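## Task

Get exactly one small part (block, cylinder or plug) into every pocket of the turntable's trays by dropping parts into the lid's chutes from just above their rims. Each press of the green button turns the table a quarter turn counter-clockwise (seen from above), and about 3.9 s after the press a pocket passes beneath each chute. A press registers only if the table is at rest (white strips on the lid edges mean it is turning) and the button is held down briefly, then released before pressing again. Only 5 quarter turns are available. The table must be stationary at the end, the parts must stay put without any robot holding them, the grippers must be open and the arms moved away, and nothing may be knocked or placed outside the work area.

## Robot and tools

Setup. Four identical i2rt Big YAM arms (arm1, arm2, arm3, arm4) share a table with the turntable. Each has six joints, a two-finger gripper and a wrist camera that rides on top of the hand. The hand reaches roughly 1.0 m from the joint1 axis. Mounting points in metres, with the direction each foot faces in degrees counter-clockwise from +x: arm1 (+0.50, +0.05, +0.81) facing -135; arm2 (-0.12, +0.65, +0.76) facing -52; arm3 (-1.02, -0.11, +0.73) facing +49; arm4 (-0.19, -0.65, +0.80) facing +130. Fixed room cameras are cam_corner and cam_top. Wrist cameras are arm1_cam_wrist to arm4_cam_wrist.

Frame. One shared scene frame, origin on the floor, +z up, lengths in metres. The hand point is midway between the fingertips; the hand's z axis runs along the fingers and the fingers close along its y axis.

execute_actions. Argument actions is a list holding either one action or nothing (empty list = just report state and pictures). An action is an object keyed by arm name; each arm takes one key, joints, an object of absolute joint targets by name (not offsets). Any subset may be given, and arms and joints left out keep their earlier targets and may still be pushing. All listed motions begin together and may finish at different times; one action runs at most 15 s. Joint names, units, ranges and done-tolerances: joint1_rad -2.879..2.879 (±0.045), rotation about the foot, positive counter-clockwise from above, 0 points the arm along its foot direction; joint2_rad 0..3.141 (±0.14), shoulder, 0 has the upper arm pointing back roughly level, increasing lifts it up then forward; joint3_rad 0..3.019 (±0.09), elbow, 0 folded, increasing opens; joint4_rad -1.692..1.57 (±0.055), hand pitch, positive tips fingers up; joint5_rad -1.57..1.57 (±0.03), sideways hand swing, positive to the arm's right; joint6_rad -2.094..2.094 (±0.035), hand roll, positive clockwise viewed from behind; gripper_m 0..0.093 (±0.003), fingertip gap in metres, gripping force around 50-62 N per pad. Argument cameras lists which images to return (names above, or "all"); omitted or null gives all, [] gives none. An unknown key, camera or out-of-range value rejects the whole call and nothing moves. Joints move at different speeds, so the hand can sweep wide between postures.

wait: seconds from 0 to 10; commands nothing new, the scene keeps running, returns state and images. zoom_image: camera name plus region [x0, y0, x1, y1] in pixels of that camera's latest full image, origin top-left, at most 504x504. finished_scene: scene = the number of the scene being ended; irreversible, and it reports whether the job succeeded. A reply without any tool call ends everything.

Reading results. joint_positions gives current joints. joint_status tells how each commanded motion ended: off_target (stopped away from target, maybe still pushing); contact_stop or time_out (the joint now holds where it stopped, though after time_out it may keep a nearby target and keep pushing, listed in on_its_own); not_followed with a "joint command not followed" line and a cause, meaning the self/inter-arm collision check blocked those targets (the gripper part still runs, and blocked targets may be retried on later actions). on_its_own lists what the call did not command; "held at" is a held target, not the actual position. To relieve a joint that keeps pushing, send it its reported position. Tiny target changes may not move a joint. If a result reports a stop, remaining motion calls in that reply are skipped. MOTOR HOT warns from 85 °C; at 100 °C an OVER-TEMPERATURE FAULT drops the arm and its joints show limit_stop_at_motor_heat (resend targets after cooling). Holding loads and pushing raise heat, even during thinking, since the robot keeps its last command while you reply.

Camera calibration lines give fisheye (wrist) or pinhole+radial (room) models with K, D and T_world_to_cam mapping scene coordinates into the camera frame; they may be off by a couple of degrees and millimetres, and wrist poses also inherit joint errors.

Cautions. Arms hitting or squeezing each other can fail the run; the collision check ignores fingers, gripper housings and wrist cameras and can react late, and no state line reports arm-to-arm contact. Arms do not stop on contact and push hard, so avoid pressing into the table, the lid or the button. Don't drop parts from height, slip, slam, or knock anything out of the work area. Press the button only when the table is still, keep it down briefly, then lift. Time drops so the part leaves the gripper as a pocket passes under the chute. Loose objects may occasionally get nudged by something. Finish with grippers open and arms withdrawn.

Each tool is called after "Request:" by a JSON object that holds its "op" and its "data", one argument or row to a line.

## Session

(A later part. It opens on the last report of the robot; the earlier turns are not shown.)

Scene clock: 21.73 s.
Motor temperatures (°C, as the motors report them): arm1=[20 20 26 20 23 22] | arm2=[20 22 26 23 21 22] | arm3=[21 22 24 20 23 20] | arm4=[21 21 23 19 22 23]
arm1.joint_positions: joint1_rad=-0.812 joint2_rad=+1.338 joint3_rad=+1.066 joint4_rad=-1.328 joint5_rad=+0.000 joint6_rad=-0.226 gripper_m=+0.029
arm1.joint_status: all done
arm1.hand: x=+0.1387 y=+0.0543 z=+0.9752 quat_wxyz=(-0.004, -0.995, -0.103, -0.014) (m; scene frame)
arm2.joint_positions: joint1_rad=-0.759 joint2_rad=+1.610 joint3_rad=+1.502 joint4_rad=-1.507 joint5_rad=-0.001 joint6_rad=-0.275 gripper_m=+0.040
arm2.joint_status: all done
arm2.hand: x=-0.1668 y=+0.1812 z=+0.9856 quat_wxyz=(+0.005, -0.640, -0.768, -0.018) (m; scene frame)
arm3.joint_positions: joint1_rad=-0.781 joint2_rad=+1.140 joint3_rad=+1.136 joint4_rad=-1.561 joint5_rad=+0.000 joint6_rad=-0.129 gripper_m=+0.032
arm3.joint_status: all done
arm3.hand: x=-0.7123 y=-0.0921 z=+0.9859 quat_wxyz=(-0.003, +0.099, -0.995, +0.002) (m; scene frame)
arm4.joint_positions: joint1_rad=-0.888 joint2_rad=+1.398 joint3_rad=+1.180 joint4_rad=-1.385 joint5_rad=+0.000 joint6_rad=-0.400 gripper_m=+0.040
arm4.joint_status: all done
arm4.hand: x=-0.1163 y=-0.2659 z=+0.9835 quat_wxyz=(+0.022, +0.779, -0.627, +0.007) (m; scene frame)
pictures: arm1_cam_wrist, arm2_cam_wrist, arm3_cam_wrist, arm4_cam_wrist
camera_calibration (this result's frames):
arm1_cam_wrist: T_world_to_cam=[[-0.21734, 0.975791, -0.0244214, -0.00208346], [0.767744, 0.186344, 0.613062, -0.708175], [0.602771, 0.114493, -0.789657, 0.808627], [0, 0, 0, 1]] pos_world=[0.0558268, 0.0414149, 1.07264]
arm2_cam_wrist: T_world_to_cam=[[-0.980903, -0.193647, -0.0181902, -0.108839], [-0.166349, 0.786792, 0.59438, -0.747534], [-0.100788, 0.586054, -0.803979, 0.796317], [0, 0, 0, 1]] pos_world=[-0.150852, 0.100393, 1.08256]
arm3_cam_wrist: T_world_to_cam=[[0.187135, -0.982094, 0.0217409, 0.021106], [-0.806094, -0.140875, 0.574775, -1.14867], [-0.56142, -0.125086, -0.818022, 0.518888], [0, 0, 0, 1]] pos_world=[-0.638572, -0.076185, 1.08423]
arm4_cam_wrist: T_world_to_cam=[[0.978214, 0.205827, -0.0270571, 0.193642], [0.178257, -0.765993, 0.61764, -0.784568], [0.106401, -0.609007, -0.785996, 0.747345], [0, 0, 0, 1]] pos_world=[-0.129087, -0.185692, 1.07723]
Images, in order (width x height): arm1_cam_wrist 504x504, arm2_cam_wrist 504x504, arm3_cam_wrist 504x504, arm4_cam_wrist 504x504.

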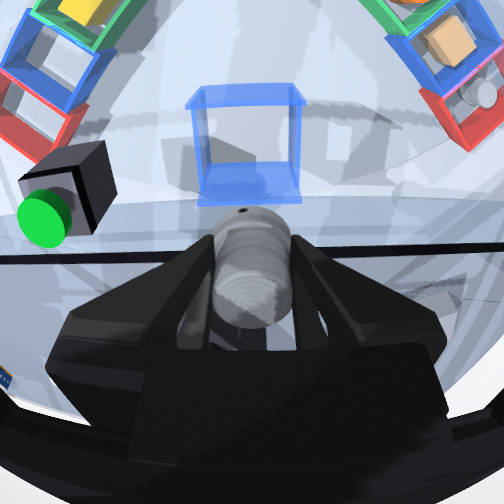

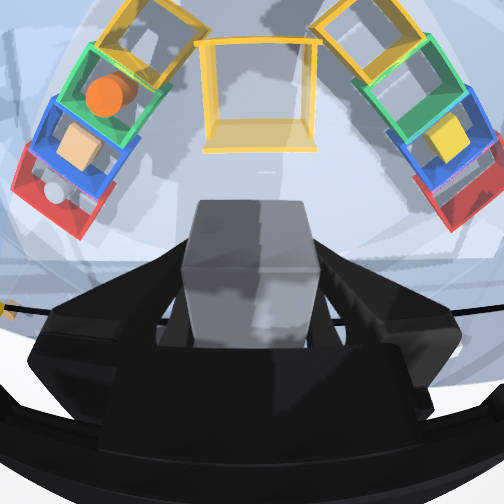

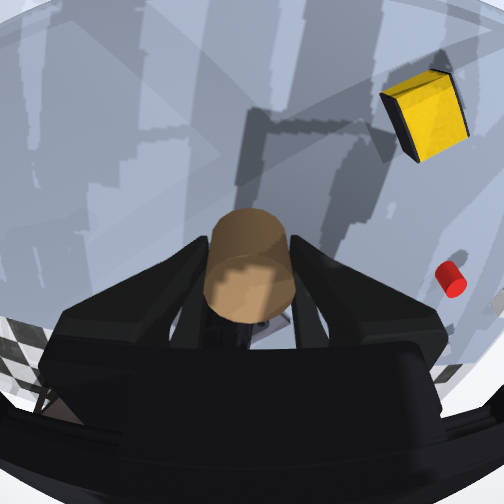

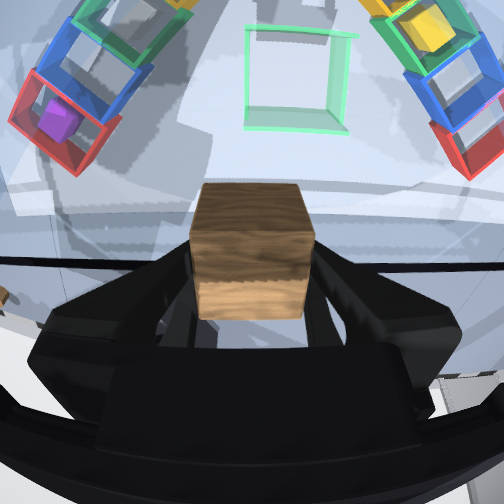

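Request:
{"op": "execute_actions", "data": {
  "actions": [],
  "cameras": ["cam_corner"]
}}

Scene clock: 23.10 s.
Motor temperatures (°C, as the motors report them): arm1=[20 20 26 20 23 22] | arm2=[20 22 27 23 21 22] | arm3=[21 22 24 20 23 20] | arm4=[21 21 23 19 22 23]
arm1.joint_positions: joint1_rad=-0.812 joint2_rad=+1.338 joint3_rad=+1.066 joint4_rad=-1.328 joint5_rad=+0.000 joint6_rad=-0.226 gripper_m=+0.029
arm1.joint_status: all done
arm1.hand: x=+0.1387 y=+0.0543 z=+0.9752 quat_wxyz=(-0.004, -0.995, -0.103, -0.014) (m; scene frame)
arm2.joint_positions: joint1_rad=-0.759 joint2_rad=+1.610 joint3_rad=+1.502 joint4_rad=-1.507 joint5_rad=-0.001 joint6_rad=-0.275 gripper_m=+0.040
arm2.joint_status: all done
arm2.hand: x=-0.1668 y=+0.1812 z=+0.9856 quat_wxyz=(+0.005, -0.640, -0.768, -0.018) (m; scene frame)
arm3.joint_positions: joint1_rad=-0.781 joint2_rad=+1.140 joint3_rad=+1.136 joint4_rad=-1.561 joint5_rad=+0.000 joint6_rad=-0.129 gripper_m=+0.032
arm3.joint_status: all done
arm3.hand: x=-0.7123 y=-0.0921 z=+0.9859 quat_wxyz=(-0.003, +0.099, -0.995, +0.002) (m; scene frame)
arm4.joint_positions: joint1_rad=-0.888 joint2_rad=+1.398 joint3_rad=+1.180 joint4_rad=-1.385 joint5_rad=+0.000 joint6_rad=-0.400 gripper_m=+0.040
arm4.joint_status: all done
arm4.hand: x=-0.1163 y=-0.2659 z=+0.9835 quat_wxyz=(+0.022, +0.779, -0.627, +0.007) (m; scene frame)
pictures: cam_corner
Images, in order (width x height): cam_corner 896x504.

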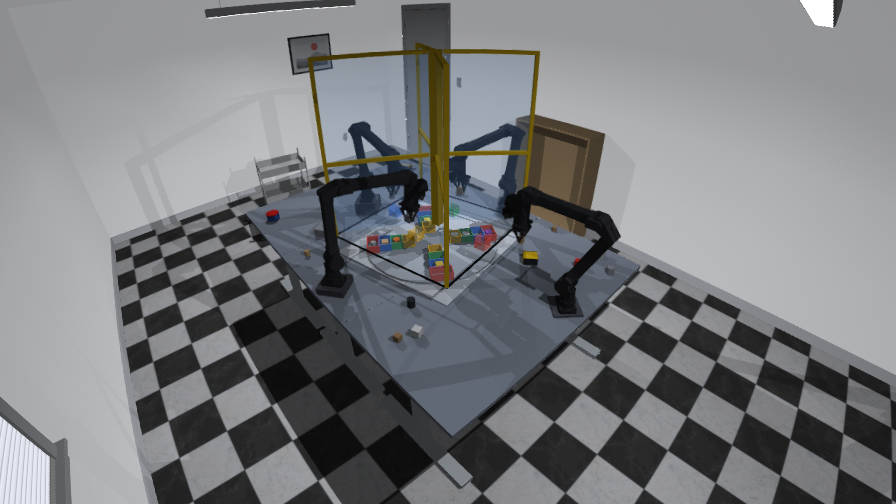

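Request:
{"op": "execute_actions", "data": {
  "actions": [
    {"arm1": {"joints": {"joint1_rad": -0.797, "joint2_rad": 1.39, "joint3_rad": 1.01, "joint4_rad": -1.16}}, "arm2": {"joints": {"joint1_rad": -0.733, "joint2_rad": 1.71, "joint3_rad": 1.51, "joint4_rad": -1.343, "joint6_rad": -0.245}}, "arm3": {"joints": {"joint2_rad": 1.61, "joint3_rad": 1.68, "joint4_rad": -1.6}}, "arm4": {"joints": {"joint1_rad": -0.905, "joint2_rad": 1.497, "joint3_rad": 1.13, "joint4_rad": -1.085}}}
  ],
  "cameras": ["arm1_cam_wrist", "arm2_cam_wrist", "arm3_cam_wrist", "arm4_cam_wrist", "cam_top"]
}}

Scene clock: 25.73 s.
Motor temperatures (°C, as the motors report them): arm1=[20 20 27 20 23 22] | arm2=[20 22 27 23 21 22] | arm3=[21 22 25 20 23 20] | arm4=[21 21 23 19 22 23]
arm1.joint_positions: joint1_rad=-0.805 joint2_rad=+1.399 joint3_rad=+1.001 joint4_rad=-1.178 joint5_rad=+0.000 joint6_rad=-0.227 gripper_m=+0.029
arm1.joint_status: all done
arm1.hand: x=+0.1251 y=+0.0520 z=+0.9302 quat_wxyz=(-0.003, -0.994, -0.107, -0.002) (m; scene frame)
arm2.joint_positions: joint1_rad=-0.736 joint2_rad=+1.722 joint3_rad=+1.502 joint4_rad=-1.353 joint5_rad=-0.001 joint6_rad=-0.261 gripper_m=+0.040
arm2.joint_status: all done
arm2.hand: x=-0.1587 y=+0.1351 z=+0.9323 quat_wxyz=(-0.007, -0.637, -0.771, +0.000) (m; scene frame)
arm3.joint_positions: joint1_rad=-0.781 joint2_rad=+1.604 joint3_rad=+1.627 joint4_rad=-1.599 joint5_rad=+0.000 joint6_rad=-0.130 gripper_m=+0.032
arm3.joint_status: all done
arm3.hand: x=-0.5387 y=-0.0800 z=+1.0002 quat_wxyz=(+0.002, +0.099, -0.995, +0.001) (m; scene frame)
arm4.joint_positions: joint1_rad=-0.896 joint2_rad=+1.503 joint3_rad=+1.120 joint4_rad=-1.097 joint5_rad=+0.000 joint6_rad=-0.401 gripper_m=+0.040
arm4.joint_status: all done
arm4.hand: x=-0.1039 y=-0.2165 z=+0.9207 quat_wxyz=(-0.032, +0.776, -0.629, -0.021) (m; scene frame)
pictures: arm1_cam_wrist, arm2_cam_wrist, arm3_cam_wrist, arm4_cam_wrist, cam_top
camera_calibration (this result's frames):
arm1_cam_wrist: T_world_to_cam=[[-0.224451, 0.974305, -0.0187321, -0.00815325], [0.780995, 0.191348, 0.594503, -0.654423], [0.582811, 0.118807, -0.803876, 0.797127], [0, 0, 0, 1]] pos_world=[0.0446964, 0.038462, 1.02969]
arm2_cam_wrist: T_world_to_cam=[[-0.979224, -0.202691, -0.00610494, -0.120517], [-0.171066, 0.809525, 0.56161, -0.651462], [-0.108891, 0.550987, -0.827379, 0.806526], [0, 0, 0, 1]] pos_world=[-0.141632, 0.0585619, 1.03243]
arm3_cam_wrist: T_world_to_cam=[[0.18771, -0.982012, 0.0204263, 0.00183803], [-0.799651, -0.14071, 0.583745, -1.02073], [-0.57037, -0.125909, -0.81168, 0.618304], [0, 0, 0, 1]] pos_world=[-0.463912, -0.0639722, 1.09767]
arm4_cam_wrist: T_world_to_cam=[[0.979942, 0.198319, 0.0195741, 0.125317], [0.158634, -0.835738, 0.525716, -0.642633], [0.120618, -0.512066, -0.850435, 0.808545], [0, 0, 0, 1]] pos_world=[-0.118385, -0.147897, 1.023]
Images, in order (width x height): arm1_cam_wrist 504x504, arm2_cam_wrist 504x504, arm3_cam_wrist 504x504, arm4_cam_wrist 504x504, cam_top 896x504.

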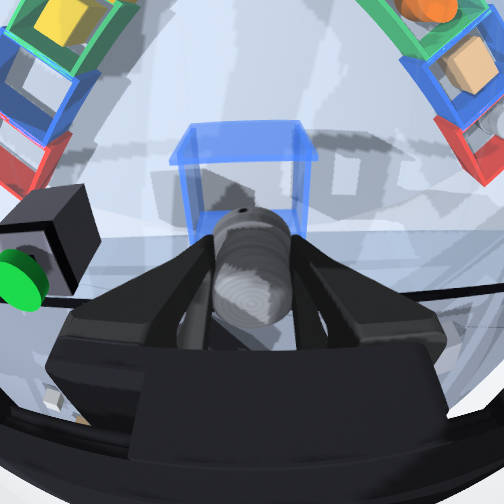

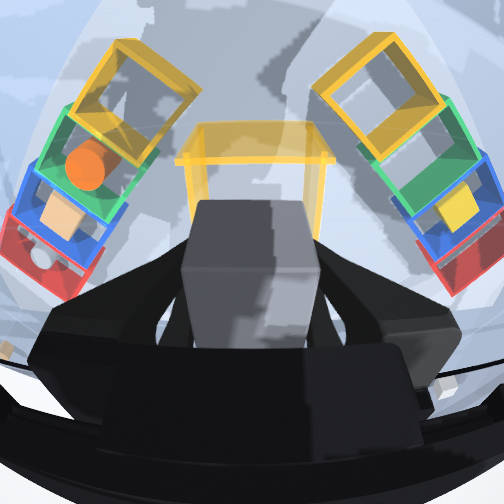

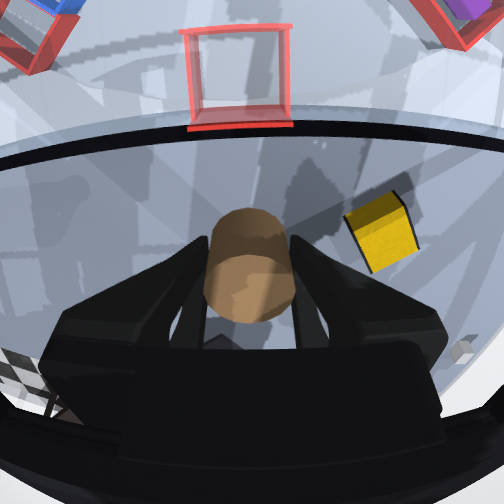

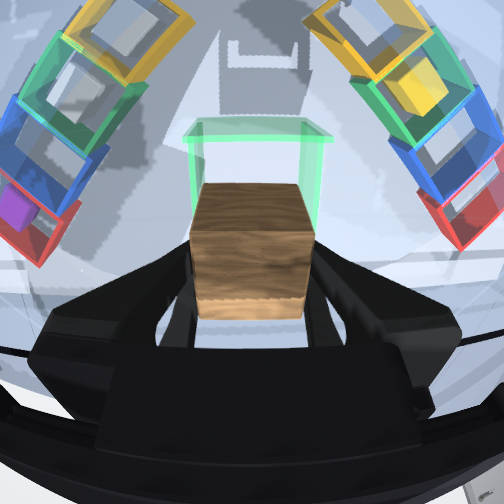

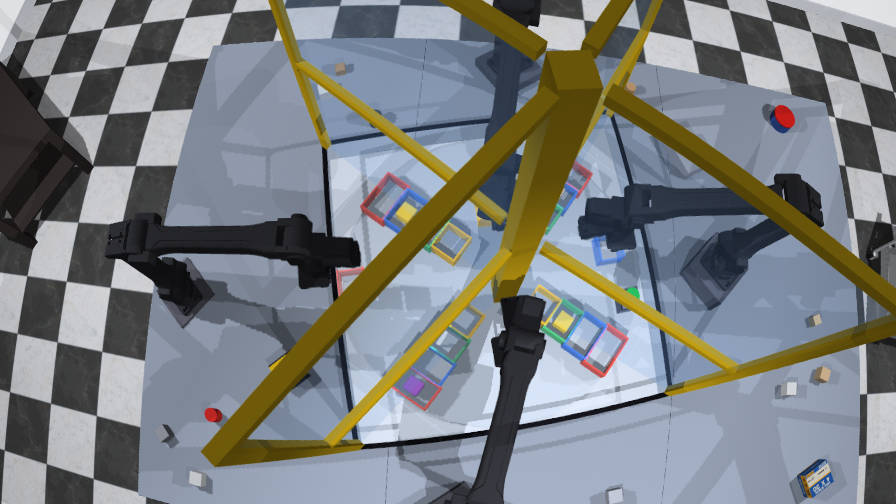

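Request:
{"op": "execute_actions", "data": {
  "actions": [
    {"arm1": {"joints": {"joint1_rad": -0.407, "joint2_rad": 1.3, "joint4_rad": -1.318}}, "arm3": {"joints": {"joint1_rad": -0.757, "joint2_rad": 1.757, "joint3_rad": 1.64, "joint4_rad": -1.432}}, "arm4": {"joints": {"joint1_rad": -0.913, "joint4_rad": -1.053}}}
  ],
  "cameras": ["arm1_cam_wrist", "arm3_cam_wrist", "arm4_cam_wrist"]
}}

Scene clock: 27.60 s.
Motor temperatures (°C, as the motors report them): arm1=[20 20 27 20 23 22] | arm2=[20 22 28 23 21 22] | arm3=[21 22 25 20 23 20] | arm4=[21 21 24 19 22 23]
arm1.joint_positions: joint1_rad=-0.406 joint2_rad=+1.306 joint3_rad=+1.001 joint4_rad=-1.301 joint5_rad=+0.000 joint6_rad=-0.228 gripper_m=+0.029
arm1.joint_status: all done
arm1.hand: x=+0.1813 y=-0.0825 z=+0.9632 quat_wxyz=(-0.001, -0.953, -0.302, -0.017) (m; scene frame)
arm2.joint_positions: joint1_rad=-0.736 joint2_rad=+1.722 joint3_rad=+1.502 joint4_rad=-1.353 joint5_rad=-0.001 joint6_rad=-0.261 gripper_m=+0.040
arm2.joint_status: not commanded
arm2.hand: x=-0.1587 y=+0.1351 z=+0.9323 quat_wxyz=(-0.007, -0.637, -0.771, +0.000) (m; scene frame)
arm3.joint_positions: joint1_rad=-0.759 joint2_rad=+1.762 joint3_rad=+1.627 joint4_rad=-1.440 joint5_rad=+0.000 joint6_rad=-0.130 gripper_m=+0.032
arm3.joint_status: all done
arm3.hand: x=-0.4844 y=-0.0645 z=+0.9225 quat_wxyz=(+0.002, +0.110, -0.994, +0.002) (m; scene frame)
arm4.joint_positions: joint1_rad=-0.904 joint2_rad=+1.503 joint3_rad=+1.120 joint4_rad=-1.066 joint5_rad=+0.000 joint6_rad=-0.401 gripper_m=+0.040
arm4.joint_status: all done
arm4.hand: x=-0.0989 y=-0.2097 z=+0.9214 quat_wxyz=(-0.046, +0.773, -0.632, -0.028) (m; scene frame)
pictures: arm1_cam_wrist, arm3_cam_wrist, arm4_cam_wrist
camera_calibration (this result's frames):
arm1_cam_wrist: T_world_to_cam=[[-0.586122, 0.809831, -0.02517, 0.194314], [0.62885, 0.474285, 0.616118, -0.662064], [0.51089, 0.345293, -0.787251, 0.822531], [0, 0, 0, 1]] pos_world=[0.110008, -0.127369, 1.06034]
arm3_cam_wrist: T_world_to_cam=[[0.209364, -0.97762, 0.020621, 0.0190231], [-0.797191, -0.158436, 0.582567, -0.92863], [-0.566262, -0.138408, -0.812521, 0.590137], [0, 0, 0, 1]] pos_world=[-0.410106, -0.0468516, 1.0201]
arm4_cam_wrist: T_world_to_cam=[[0.98138, 0.189463, 0.0315905, 0.106277], [0.1485, -0.852711, 0.500832, -0.61972], [0.121826, -0.486815, -0.864968, 0.830811], [0, 0, 0, 1]] pos_world=[-0.113485, -0.144126, 1.02564]
Images, in order (width x height): arm1_cam_wrist 504x504, arm3_cam_wrist 504x504, arm4_cam_wrist 504x504.

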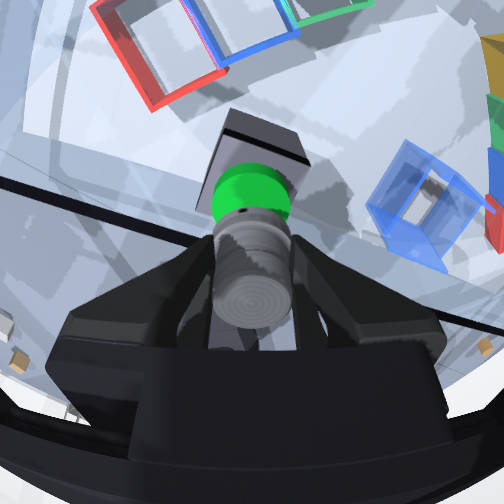

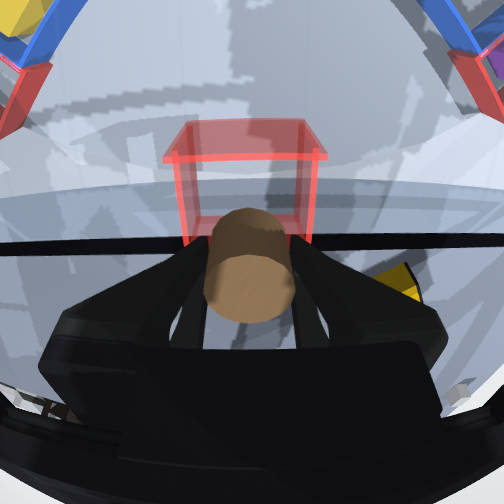

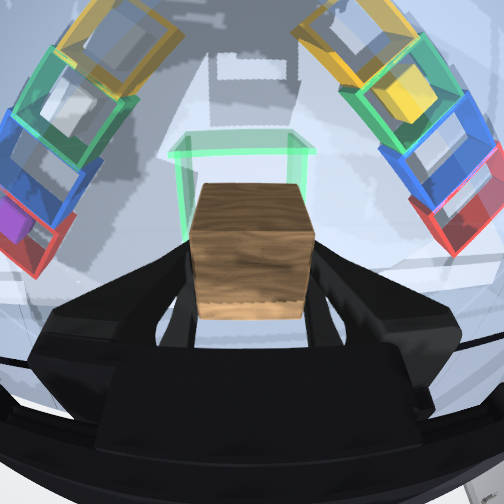

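Request:
{"op": "execute_actions", "data": {
  "actions": [
    {"arm1": {"joints": {"joint2_rad": 1.42}}, "arm4": {"joints": {"joint1_rad": -0.89}}}
  ],
  "cameras": ["arm3_cam_wrist"]
}}

Scene clock: 29.23 s.
Motor temperatures (°C, as the motors report them): arm1=[20 20 27 20 23 22] | arm2=[20 22 28 23 21 22] | arm3=[21 22 25 20 23 20] | arm4=[21 21 24 19 22 23]
arm1.joint_positions: joint1_rad=-0.406 joint2_rad=+1.387 joint3_rad=+1.009 joint4_rad=-1.321 joint5_rad=+0.002 joint6_rad=-0.228 gripper_m=+0.029
arm1.joint_status: all done
arm1.hand: x=+0.1819 y=-0.0819 z=+0.9403 quat_wxyz=(+0.004, -0.951, -0.302, -0.063) (m; scene frame)
arm2.joint_positions: joint1_rad=-0.736 joint2_rad=+1.722 joint3_rad=+1.502 joint4_rad=-1.353 joint5_rad=-0.001 joint6_rad=-0.261 gripper_m=+0.040
arm2.joint_status: not commanded
arm2.hand: x=-0.1587 y=+0.1351 z=+0.9323 quat_wxyz=(-0.007, -0.637, -0.771, +0.000) (m; scene frame)
arm3.joint_positions: joint1_rad=-0.759 joint2_rad=+1.762 joint3_rad=+1.627 joint4_rad=-1.440 joint5_rad=+0.000 joint6_rad=-0.130 gripper_m=+0.032
arm3.joint_status: not commanded
arm3.hand: x=-0.4844 y=-0.0645 z=+0.9225 quat_wxyz=(+0.002, +0.110, -0.994, +0.002) (m; scene frame)
arm4.joint_positions: joint1_rad=-0.899 joint2_rad=+1.503 joint3_rad=+1.120 joint4_rad=-1.066 joint5_rad=+0.000 joint6_rad=-0.401 gripper_m=+0.040
arm4.joint_status: all done
arm4.hand: x=-0.1013 y=-0.2092 z=+0.9214 quat_wxyz=(-0.046, +0.775, -0.630, -0.028) (m; scene frame)
pictures: arm3_cam_wrist
camera_calibration (this result's frames):
arm3_cam_wrist: T_world_to_cam=[[0.209364, -0.97762, 0.020621, 0.0190231], [-0.797191, -0.158436, 0.582567, -0.92863], [-0.566262, -0.138408, -0.812521, 0.590137], [0, 0, 0, 1]] pos_world=[-0.410106, -0.0468516, 1.0201]
Images, in order (width x height): arm3_cam_wrist 504x504.

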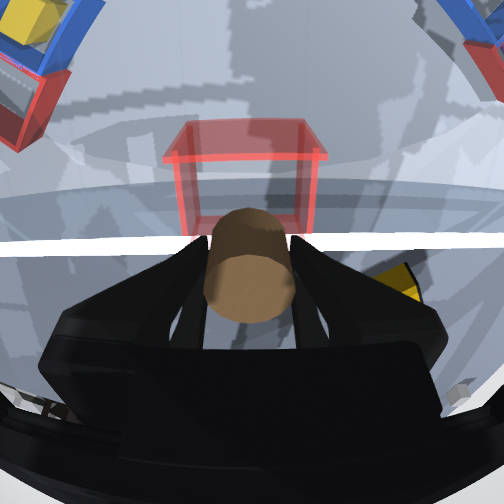

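Request:
{"op": "execute_actions", "data": {
  "actions": [
    {"arm1": {"joints": {"joint1_rad": -0.805, "joint2_rad": 1.3, "joint4_rad": -1.148}}}
  ],
  "cameras": ["arm3_cam_wrist"]
}}

Request:
{"op": "execute_actions", "data": {
  "actions": [
    {"arm1": {"joints": {"joint2_rad": 1.36}}}
  ],
  "cameras": ["arm3_cam_wrist", "arm1_cam_wrist"]
}}

Scene clock: 30.43 s.
Motor temperatures (°C, as the motors report them): arm1=[20 20 27 20 23 22] | arm2=[20 22 28 23 21 22] | arm3=[21 22 25 20 23 20] | arm4=[21 21 24 19 22 23]
arm1.joint_positions: joint1_rad=-0.808 joint2_rad=+1.314 joint3_rad=+1.009 joint4_rad=-1.166 joint5_rad=-0.001 joint6_rad=-0.228 gripper_m=+0.029
arm1.joint_status: all done
arm1.hand: x=+0.1197 y=+0.0529 z=+0.9640 quat_wxyz=(+0.004, -0.993, -0.106, +0.050) (m; scene frame)
arm2.joint_positions: joint1_rad=-0.736 joint2_rad=+1.722 joint3_rad=+1.502 joint4_rad=-1.353 joint5_rad=-0.001 joint6_rad=-0.261 gripper_m=+0.040
arm2.joint_status: not commanded
arm2.hand: x=-0.1587 y=+0.1351 z=+0.9323 quat_wxyz=(-0.007, -0.637, -0.771, +0.000) (m; scene frame)
arm3.joint_positions: joint1_rad=-0.759 joint2_rad=+1.762 joint3_rad=+1.627 joint4_rad=-1.440 joint5_rad=+0.000 joint6_rad=-0.130 gripper_m=+0.032
arm3.joint_status: not commanded
arm3.hand: x=-0.4844 y=-0.0645 z=+0.9225 quat_wxyz=(+0.002, +0.110, -0.994, +0.002) (m; scene frame)
arm4.joint_positions: joint1_rad=-0.899 joint2_rad=+1.503 joint3_rad=+1.120 joint4_rad=-1.066 joint5_rad=+0.000 joint6_rad=-0.401 gripper_m=+0.040
arm4.joint_status: not commanded
arm4.hand: x=-0.1013 y=-0.2092 z=+0.9214 quat_wxyz=(-0.046, +0.775, -0.630, -0.028) (m; scene frame)
pictures: arm3_cam_wrist
camera_calibration (this result's frames):
arm3_cam_wrist: T_world_to_cam=[[0.209364, -0.97762, 0.020621, 0.0190231], [-0.797191, -0.158436, 0.582567, -0.92863], [-0.566262, -0.138408, -0.812521, 0.590137], [0, 0, 0, 1]] pos_world=[-0.410106, -0.0468516, 1.0201]
Images, in order (width x height): arm3_cam_wrist 504x504.

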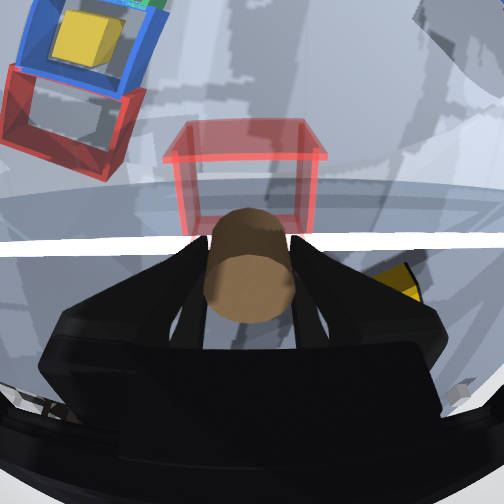

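Scene clock: 31.17 s.
Motor temperatures (°C, as the motors report them): arm1=[20 20 27 20 23 22] | arm2=[20 22 28 23 21 22] | arm3=[21 23 25 20 23 20] | arm4=[21 21 24 19 22 23]
arm1.joint_positions: joint1_rad=-0.808 joint2_rad=+1.366 joint3_rad=+1.009 joint4_rad=-1.166 joint5_rad=-0.001 joint6_rad=-0.228 gripper_m=+0.029
arm1.joint_status: all done
arm1.hand: x=+0.1189 y=+0.0529 z=+0.9453 quat_wxyz=(+0.000, -0.994, -0.106, +0.024) (m; scene frame)
arm2.joint_positions: joint1_rad=-0.736 joint2_rad=+1.722 joint3_rad=+1.502 joint4_rad=-1.353 joint5_rad=-0.001 joint6_rad=-0.261 gripper_m=+0.040
arm2.joint_status: not commanded
arm2.hand: x=-0.1587 y=+0.1351 z=+0.9323 quat_wxyz=(-0.007, -0.637, -0.771, +0.000) (m; scene frame)
arm3.joint_positions: joint1_rad=-0.759 joint2_rad=+1.762 joint3_rad=+1.627 joint4_rad=-1.440 joint5_rad=+0.000 joint6_rad=-0.130 gripper_m=+0.032
arm3.joint_status: not commanded
arm3.hand: x=-0.4844 y=-0.0645 z=+0.9225 quat_wxyz=(+0.002, +0.110, -0.994, +0.002) (m; scene frame)
arm4.joint_positions: joint1_rad=-0.899 joint2_rad=+1.503 joint3_rad=+1.120 joint4_rad=-1.066 joint5_rad=+0.000 joint6_rad=-0.401 gripper_m=+0.040
arm4.joint_status: not commanded
arm4.hand: x=-0.1013 y=-0.2092 z=+0.9214 quat_wxyz=(-0.046, +0.775, -0.630, -0.028) (m; scene frame)
pictures: arm1_cam_wrist, arm3_cam_wrist
camera_calibration (this result's frames):
arm1_cam_wrist: T_world_to_cam=[[-0.224176, 0.974526, -0.00662925, -0.0216151], [0.812016, 0.190545, 0.551655, -0.621828], [0.538865, 0.118285, -0.834046, 0.846496], [0, 0, 0, 1]] pos_world=[0.0439406, 0.0394232, 1.04891]
arm3_cam_wrist: T_world_to_cam=[[0.209364, -0.97762, 0.020621, 0.0190231], [-0.797191, -0.158436, 0.582567, -0.92863], [-0.566262, -0.138408, -0.812521, 0.590137], [0, 0, 0, 1]] pos_world=[-0.410106, -0.0468516, 1.0201]
Images, in order (width x height): arm1_cam_wrist 504x504, arm3_cam_wrist 504x504.

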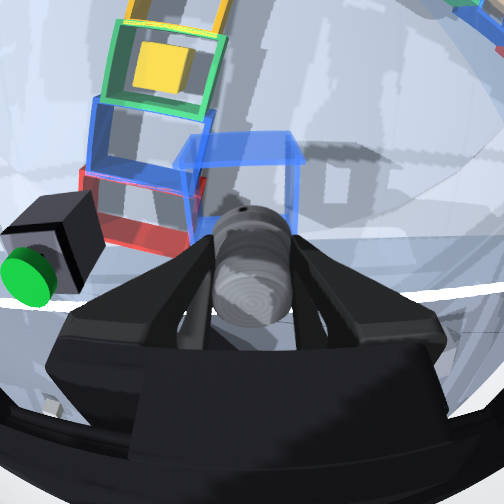

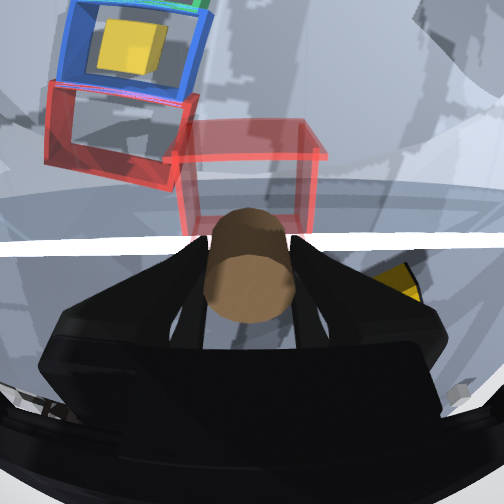

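Request:
{"op": "wait", "data": {
  "seconds": 1.15
}}

Request:
{"op": "execute_actions", "data": {
  "actions": [
    {"arm1": {"joints": {"gripper_m": 0.05}}, "arm2": {"joints": {"gripper_m": 0.06}}, "arm3": {"joints": {"gripper_m": 0.05}}}
  ],
  "cameras": ["arm1_cam_wrist", "arm2_cam_wrist", "arm3_cam_wrist"]
}}

Scene clock: 32.43 s.
Motor temperatures (°C, as the motors report them): arm1=[20 20 27 20 23 22] | arm2=[20 22 28 23 21 22] | arm3=[21 23 25 20 23 20] | arm4=[21 21 24 19 22 23]
arm1.joint_positions: joint1_rad=-0.808 joint2_rad=+1.366 joint3_rad=+1.009 joint4_rad=-1.166 joint5_rad=-0.001 joint6_rad=-0.228 gripper_m=+0.029
arm1.joint_status: all done
arm1.hand: x=+0.1189 y=+0.0529 z=+0.9453 quat_wxyz=(+0.000, -0.994, -0.106, +0.024) (m; scene frame)
arm2.joint_positions: joint1_rad=-0.736 joint2_rad=+1.722 joint3_rad=+1.502 joint4_rad=-1.353 joint5_rad=-0.001 joint6_rad=-0.261 gripper_m=+0.040
arm2.joint_status: not commanded
arm2.hand: x=-0.1587 y=+0.1351 z=+0.9323 quat_wxyz=(-0.007, -0.637, -0.771, +0.000) (m; scene frame)
arm3.joint_positions: joint1_rad=-0.759 joint2_rad=+1.762 joint3_rad=+1.627 joint4_rad=-1.440 joint5_rad=+0.000 joint6_rad=-0.130 gripper_m=+0.032
arm3.joint_status: not commanded
arm3.hand: x=-0.4844 y=-0.0645 z=+0.9225 quat_wxyz=(+0.002, +0.110, -0.994, +0.002) (m; scene frame)
arm4.joint_positions: joint1_rad=-0.899 joint2_rad=+1.503 joint3_rad=+1.120 joint4_rad=-1.066 joint5_rad=+0.000 joint6_rad=-0.401 gripper_m=+0.040
arm4.joint_status: not commanded
arm4.hand: x=-0.1013 y=-0.2092 z=+0.9214 quat_wxyz=(-0.046, +0.775, -0.630, -0.028) (m; scene frame)
wait: 1.17 s; at rest by 0.17 s
pictures: arm1_cam_wrist, arm2_cam_wrist, arm3_cam_wrist, arm4_cam_wrist, cam_corner, cam_top
camera_calibration (this result's frames):
arm1_cam_wrist: T_world_to_cam=[[-0.224176, 0.974526, -0.00662925, -0.0216151], [0.812016, 0.190545, 0.551655, -0.621828], [0.538865, 0.118285, -0.834046, 0.846496], [0, 0, 0, 1]] pos_world=[0.0439406, 0.0394232, 1.04891]
arm2_cam_wrist: T_world_to_cam=[[-0.979224, -0.202691, -0.00610494, -0.120517], [-0.171066, 0.809525, 0.56161, -0.651462], [-0.108891, 0.550987, -0.827379, 0.806526], [0, 0, 0, 1]] pos_world=[-0.141632, 0.0585619, 1.03243]
arm3_cam_wrist: T_world_to_cam=[[0.209364, -0.97762, 0.020621, 0.0190231], [-0.797191, -0.158436, 0.582567, -0.92863], [-0.566262, -0.138408, -0.812521, 0.590137], [0, 0, 0, 1]] pos_world=[-0.410106, -0.0468516, 1.0201]
arm4_cam_wrist: T_world_to_cam=[[0.980356, 0.194699, 0.0315394, 0.109528], [0.153083, -0.851931, 0.500779, -0.618301], [0.12437, -0.486113, -0.865001, 0.831776], [0, 0, 0, 1]] pos_world=[-0.116173, -0.143738, 1.02566]
Images, in order (width x height): arm1_cam_wrist 504x504, arm2_cam_wrist 504x504, arm3_cam_wrist 504x504, arm4_cam_wrist 504x504, cam_corner 896x504, cam_top 896x504.

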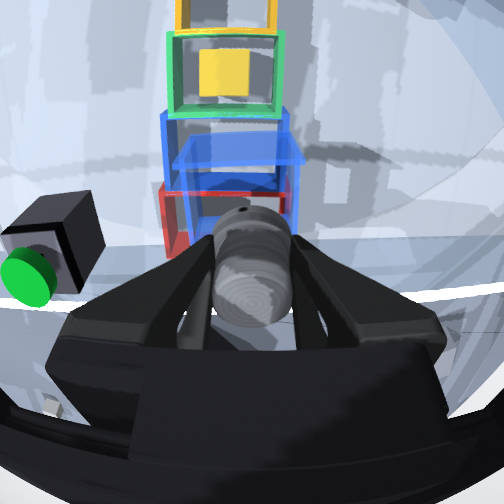

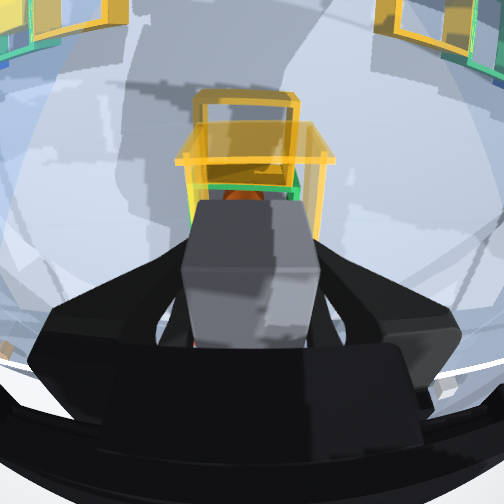

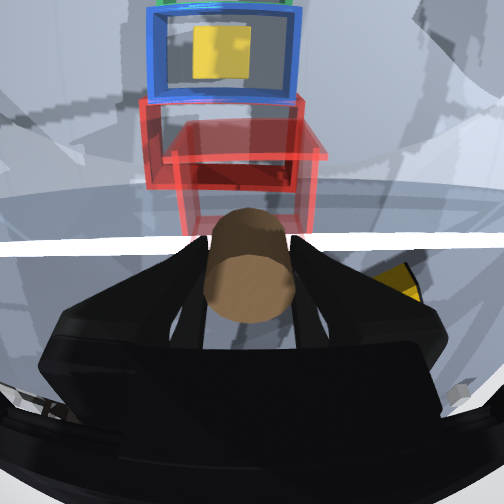

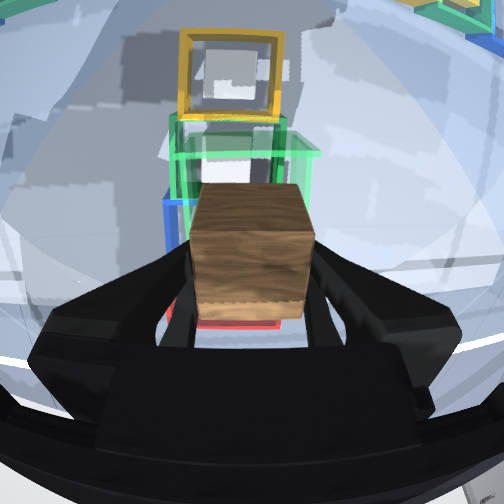

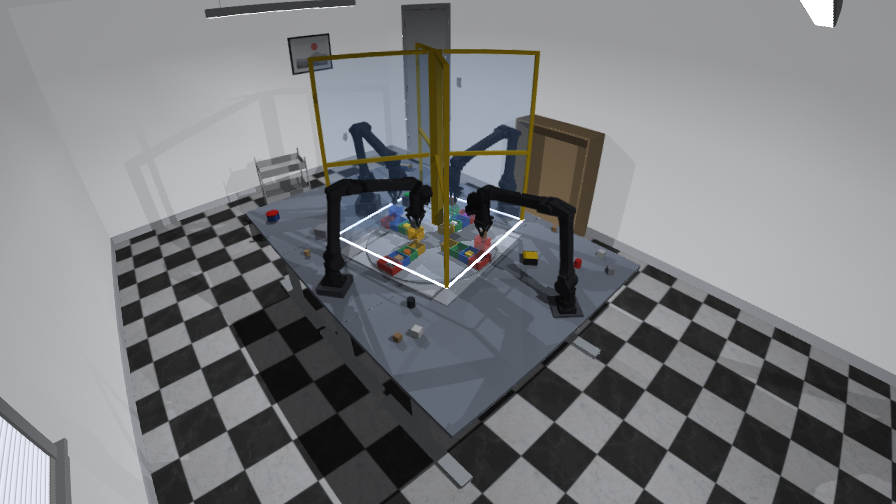

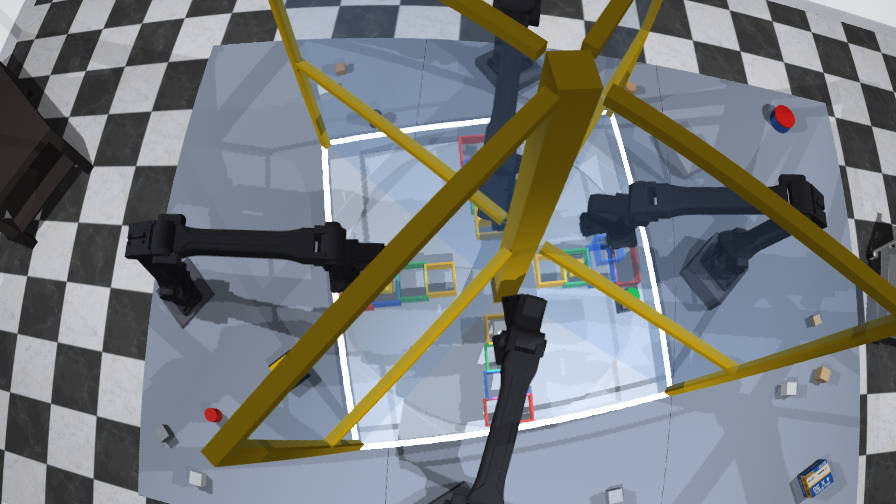

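Scene clock: 32.97 s.
Motor temperatures (°C, as the motors report them): arm1=[20 20 27 20 23 22] | arm2=[20 22 28 23 21 22] | arm3=[21 23 25 20 23 20] | arm4=[21 21 24 19 22 23]
arm1.joint_positions: joint1_rad=-0.808 joint2_rad=+1.366 joint3_rad=+1.009 joint4_rad=-1.166 joint5_rad=-0.001 joint6_rad=-0.228 gripper_m=+0.050
arm1.joint_status: all done
arm1.hand: x=+0.1189 y=+0.0529 z=+0.9453 quat_wxyz=(+0.000, -0.994, -0.106, +0.024) (m; scene frame)
arm2.joint_positions: joint1_rad=-0.736 joint2_rad=+1.721 joint3_rad=+1.502 joint4_rad=-1.353 joint5_rad=-0.001 joint6_rad=-0.260 gripper_m=+0.060
arm2.joint_status: all done
arm2.hand: x=-0.1587 y=+0.1351 z=+0.9324 quat_wxyz=(-0.007, -0.637, -0.771, +0.000) (m; scene frame)
arm3.joint_positions: joint1_rad=-0.759 joint2_rad=+1.762 joint3_rad=+1.627 joint4_rad=-1.440 joint5_rad=+0.000 joint6_rad=-0.130 gripper_m=+0.050
arm3.joint_status: all done
arm3.hand: x=-0.4844 y=-0.0645 z=+0.9225 quat_wxyz=(+0.002, +0.110, -0.994, +0.002) (m; scene frame)
arm4.joint_positions: joint1_rad=-0.899 joint2_rad=+1.503 joint3_rad=+1.120 joint4_rad=-1.066 joint5_rad=+0.000 joint6_rad=-0.401 gripper_m=+0.040
arm4.joint_status: not commanded
arm4.hand: x=-0.1013 y=-0.2092 z=+0.9214 quat_wxyz=(-0.046, +0.775, -0.630, -0.028) (m; scene frame)
pictures: arm1_cam_wrist, arm2_cam_wrist, arm3_cam_wrist
camera_calibration (this result's frames):
arm1_cam_wrist: T_world_to_cam=[[-0.224176, 0.974526, -0.00662925, -0.0216151], [0.812016, 0.190545, 0.551655, -0.621828], [0.538865, 0.118285, -0.834046, 0.846496], [0, 0, 0, 1]] pos_world=[0.0439406, 0.0394232, 1.04891]
arm2_cam_wrist: T_world_to_cam=[[-0.979302, -0.202316, -0.00600554, -0.120669], [-0.170741, 0.809802, 0.56131, -0.651286], [-0.108699, 0.550717, -0.827584, 0.806932], [0, 0, 0, 1]] pos_world=[-0.14166, 0.0586084, 1.03265]
arm3_cam_wrist: T_world_to_cam=[[0.209364, -0.97762, 0.020621, 0.0190231], [-0.797191, -0.158436, 0.582567, -0.92863], [-0.566262, -0.138408, -0.812521, 0.590137], [0, 0, 0, 1]] pos_world=[-0.410106, -0.0468516, 1.0201]
Images, in order (width x height): arm1_cam_wrist 504x504, arm2_cam_wrist 504x504, arm3_cam_wrist 504x504.

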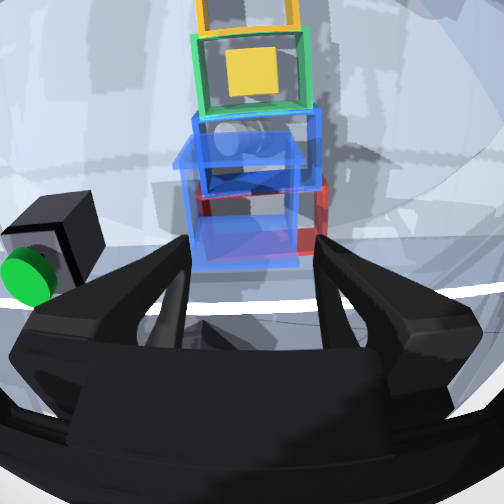

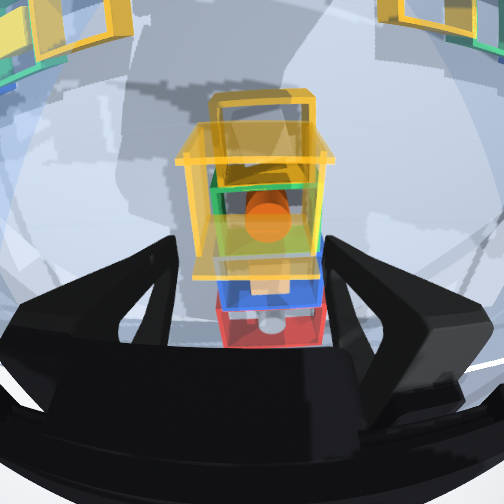

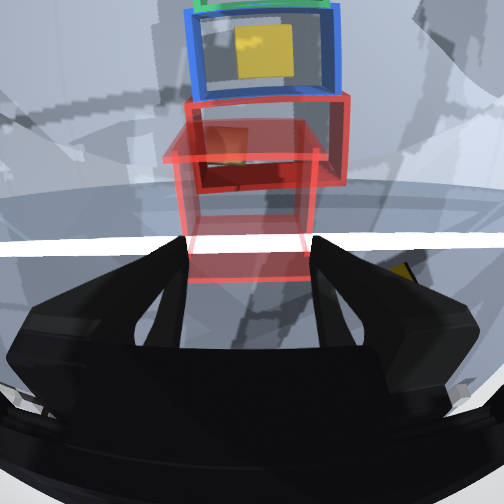

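Request:
{"op": "execute_actions", "data": {
  "actions": [
    {"arm1": {"joints": {"joint1_rad": -1.95, "joint2_rad": 1.19, "joint4_rad": -1.38, "joint6_rad": 0, "gripper_m": 0.093}}, "arm2": {"joints": {"joint2_rad": 1.33, "joint3_rad": 1.25, "joint4_rad": -1.49, "gripper_m": 0.075}}, "arm3": {"joints": {"joint1_rad": -2.03, "joint2_rad": 1.385, "joint3_rad": 1.02, "joint4_rad": -1.215, "joint6_rad": 0, "gripper_m": 0.093}}}
  ],
  "cameras": ["arm1_cam_wrist", "arm3_cam_wrist", "cam_top"]
}}

Scene clock: 35.90 s.
Motor temperatures (°C, as the motors report them): arm1=[20 20 27 20 23 22] | arm2=[20 23 28 23 21 22] | arm3=[21 23 25 20 23 20] | arm4=[21 21 24 19 22 23]
arm1.joint_positions: joint1_rad=-1.948 joint2_rad=+1.188 joint3_rad=+1.009 joint4_rad=-1.365 joint5_rad=-0.001 joint6_rad=-0.013 gripper_m=+0.093
arm1.joint_status: all done
arm1.hand: x=+0.3688 y=+0.3455 z=+1.0013 quat_wxyz=(+0.005, -0.841, +0.541, +0.010) (m; scene frame)
arm2.joint_positions: joint1_rad=-0.736 joint2_rad=+1.314 joint3_rad=+1.263 joint4_rad=-1.483 joint5_rad=-0.001 joint6_rad=-0.260 gripper_m=+0.075
arm2.joint_status: all done
arm2.hand: x=-0.1498 y=+0.2719 z=+1.0144 quat_wxyz=(-0.018, -0.637, -0.770, +0.016) (m; scene frame)
arm3.joint_positions: joint1_rad=-2.034 joint2_rad=+1.381 joint3_rad=+1.024 joint4_rad=-1.219 joint5_rad=+0.000 joint6_rad=-0.009 gripper_m=+0.093
arm3.joint_status: all done
arm3.hand: x=-0.8797 y=-0.4593 z=+0.8668 quat_wxyz=(+0.001, -0.554, -0.832, -0.001) (m; scene frame)
arm4.joint_positions: joint1_rad=-0.899 joint2_rad=+1.503 joint3_rad=+1.120 joint4_rad=-1.066 joint5_rad=+0.000 joint6_rad=-0.401 gripper_m=+0.040
arm4.joint_status: not commanded
arm4.hand: x=-0.1013 y=-0.2092 z=+0.9214 quat_wxyz=(-0.046, +0.775, -0.630, -0.028) (m; scene frame)
pictures: arm1_cam_wrist, arm3_cam_wrist, cam_top
camera_calibration (this result's frames):
arm1_cam_wrist: T_world_to_cam=[[0.904361, 0.426509, -0.0148642, -0.469047], [0.357574, -0.73826, 0.571937, -0.443296], [0.232963, -0.522553, -0.820163, 1.04427], [0, 0, 0, 1]] pos_world=[0.339422, 0.418473, 1.10304]
arm3_cam_wrist: T_world_to_cam=[[-0.926293, -0.376373, 0.0180302, -1.00364], [-0.296252, 0.757005, 0.582391, -0.412564], [-0.232845, 0.534123, -0.812709, 0.868786], [0, 0, 0, 1]] pos_world=[-0.849592, -0.529467, 0.96444]
Images, in order (width x height): arm1_cam_wrist 504x504, arm3_cam_wrist 504x504, cam_top 896x504.

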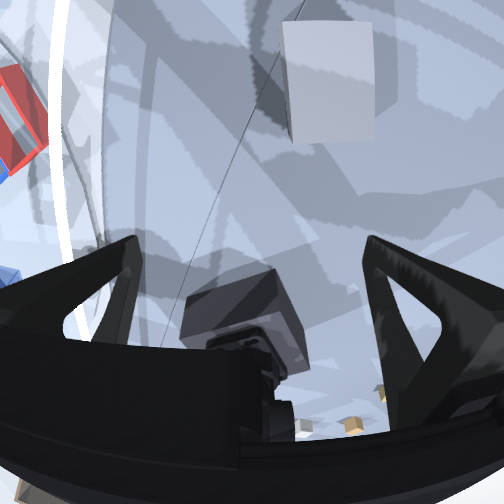

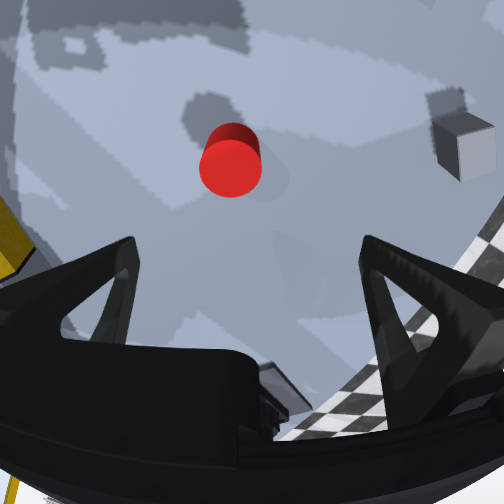

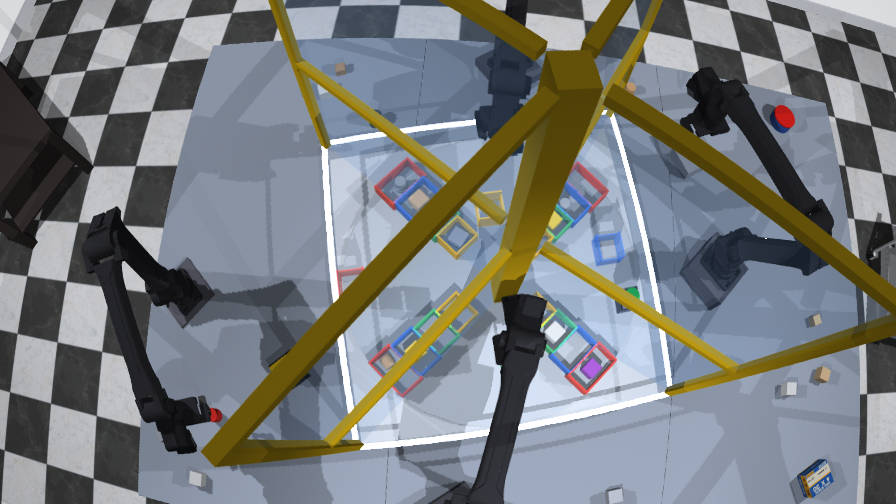

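Request:
{"op": "execute_actions", "data": {
  "actions": [
    {"arm1": {"joints": {"joint2_rad": 1.915, "joint3_rad": 1.625, "joint4_rad": -1.2}}, "arm2": {"joints": {"joint1_rad": -1.7, "joint2_rad": 1.485, "joint3_rad": 1.145, "joint4_rad": -1.22, "joint6_rad": 0.3}}, "arm3": {"joints": {"joint1_rad": -2.003, "joint2_rad": 1.553, "joint3_rad": 0.828, "joint4_rad": -0.847}}}
  ],
  "cameras": ["arm1_cam_wrist", "arm2_cam_wrist", "arm3_cam_wrist"]
}}

Scene clock: 37.97 s.
Motor temperatures (°C, as the motors report them): arm1=[20 20 27 20 23 22] | arm2=[20 22 28 23 21 22] | arm3=[21 23 25 20 23 20] | arm4=[21 21 24 19 22 23]
arm1.joint_positions: joint1_rad=-1.948 joint2_rad=+1.939 joint3_rad=+1.562 joint4_rad=-1.209 joint5_rad=-0.001 joint6_rad=-0.013 gripper_m=+0.093
arm1.joint_status: all done
arm1.hand: x=+0.2694 y=+0.5708 z=+0.8798 quat_wxyz=(-0.006, -0.841, +0.541, -0.007) (m; scene frame)
arm2.joint_positions: joint1_rad=-1.704 joint2_rad=+1.499 joint3_rad=+1.149 joint4_rad=-1.226 joint5_rad=+0.001 joint6_rad=+0.284 gripper_m=+0.075
arm2.joint_status: all done
arm2.hand: x=-0.4834 y=+0.4389 z=+0.8966 quat_wxyz=(-0.005, -0.992, -0.124, -0.006) (m; scene frame)
arm3.joint_positions: joint1_rad=-2.005 joint2_rad=+1.559 joint3_rad=+0.816 joint4_rad=-0.857 joint5_rad=+0.000 joint6_rad=-0.009 gripper_m=+0.093
arm3.joint_status: all done
arm3.hand: x=-0.8750 y=-0.4428 z=+0.7369 quat_wxyz=(+0.011, -0.542, -0.840, -0.007) (m; scene frame)
arm4.joint_positions: joint1_rad=-0.899 joint2_rad=+1.503 joint3_rad=+1.120 joint4_rad=-1.066 joint5_rad=+0.000 joint6_rad=-0.401 gripper_m=+0.040
arm4.joint_status: not commanded
arm4.hand: x=-0.1013 y=-0.2092 z=+0.9214 quat_wxyz=(-0.046, +0.775, -0.630, -0.028) (m; scene frame)
pictures: arm1_cam_wrist, arm2_cam_wrist, arm3_cam_wrist
camera_calibration (this result's frames):
arm1_cam_wrist: T_world_to_cam=[[0.904598, 0.425967, -0.0159564, -0.475826], [0.347476, -0.715195, 0.606429, -0.212659], [0.246907, -0.554119, -0.794977, 1.07765], [0, 0, 0, 1]] pos_world=[0.238245, 0.647743, 0.978081]
arm2_cam_wrist: T_world_to_cam=[[-0.259322, 0.965755, -0.00827619, -0.540067], [0.785788, 0.215964, 0.579566, -0.225973], [0.561506, 0.143791, -0.814883, 1.06586], [0, 0, 0, 1]] pos_world=[-0.560971, 0.417114, 0.995048]
arm3_cam_wrist: T_world_to_cam=[[-0.914673, -0.403786, 0.018142, -0.992804], [-0.312921, 0.735824, 0.600536, -0.385337], [-0.255837, 0.543617, -0.799392, 0.729787], [0, 0, 0, 1]] pos_world=[-0.841965, -0.514066, 0.832806]
Images, in order (width x height): arm1_cam_wrist 504x504, arm2_cam_wrist 504x504, arm3_cam_wrist 504x504.

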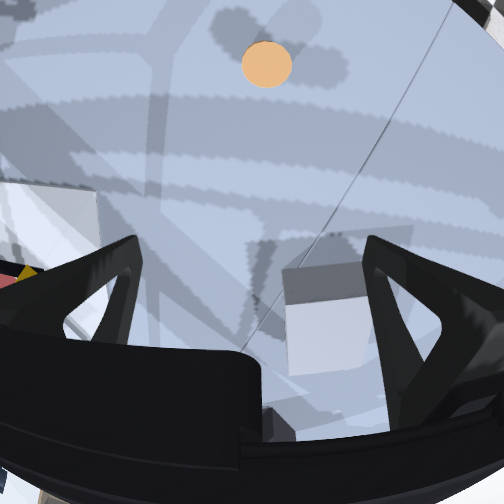

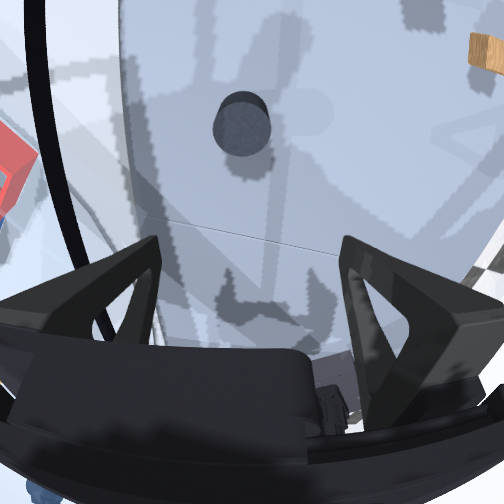

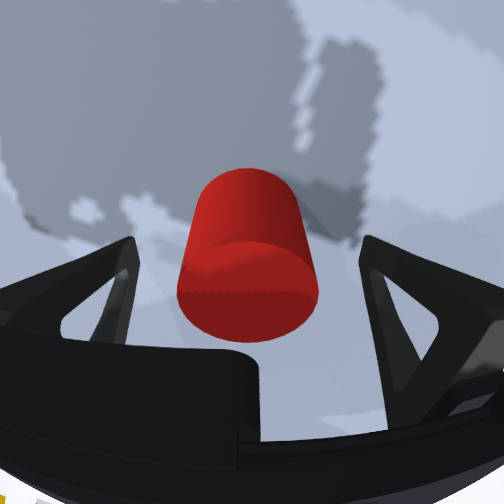

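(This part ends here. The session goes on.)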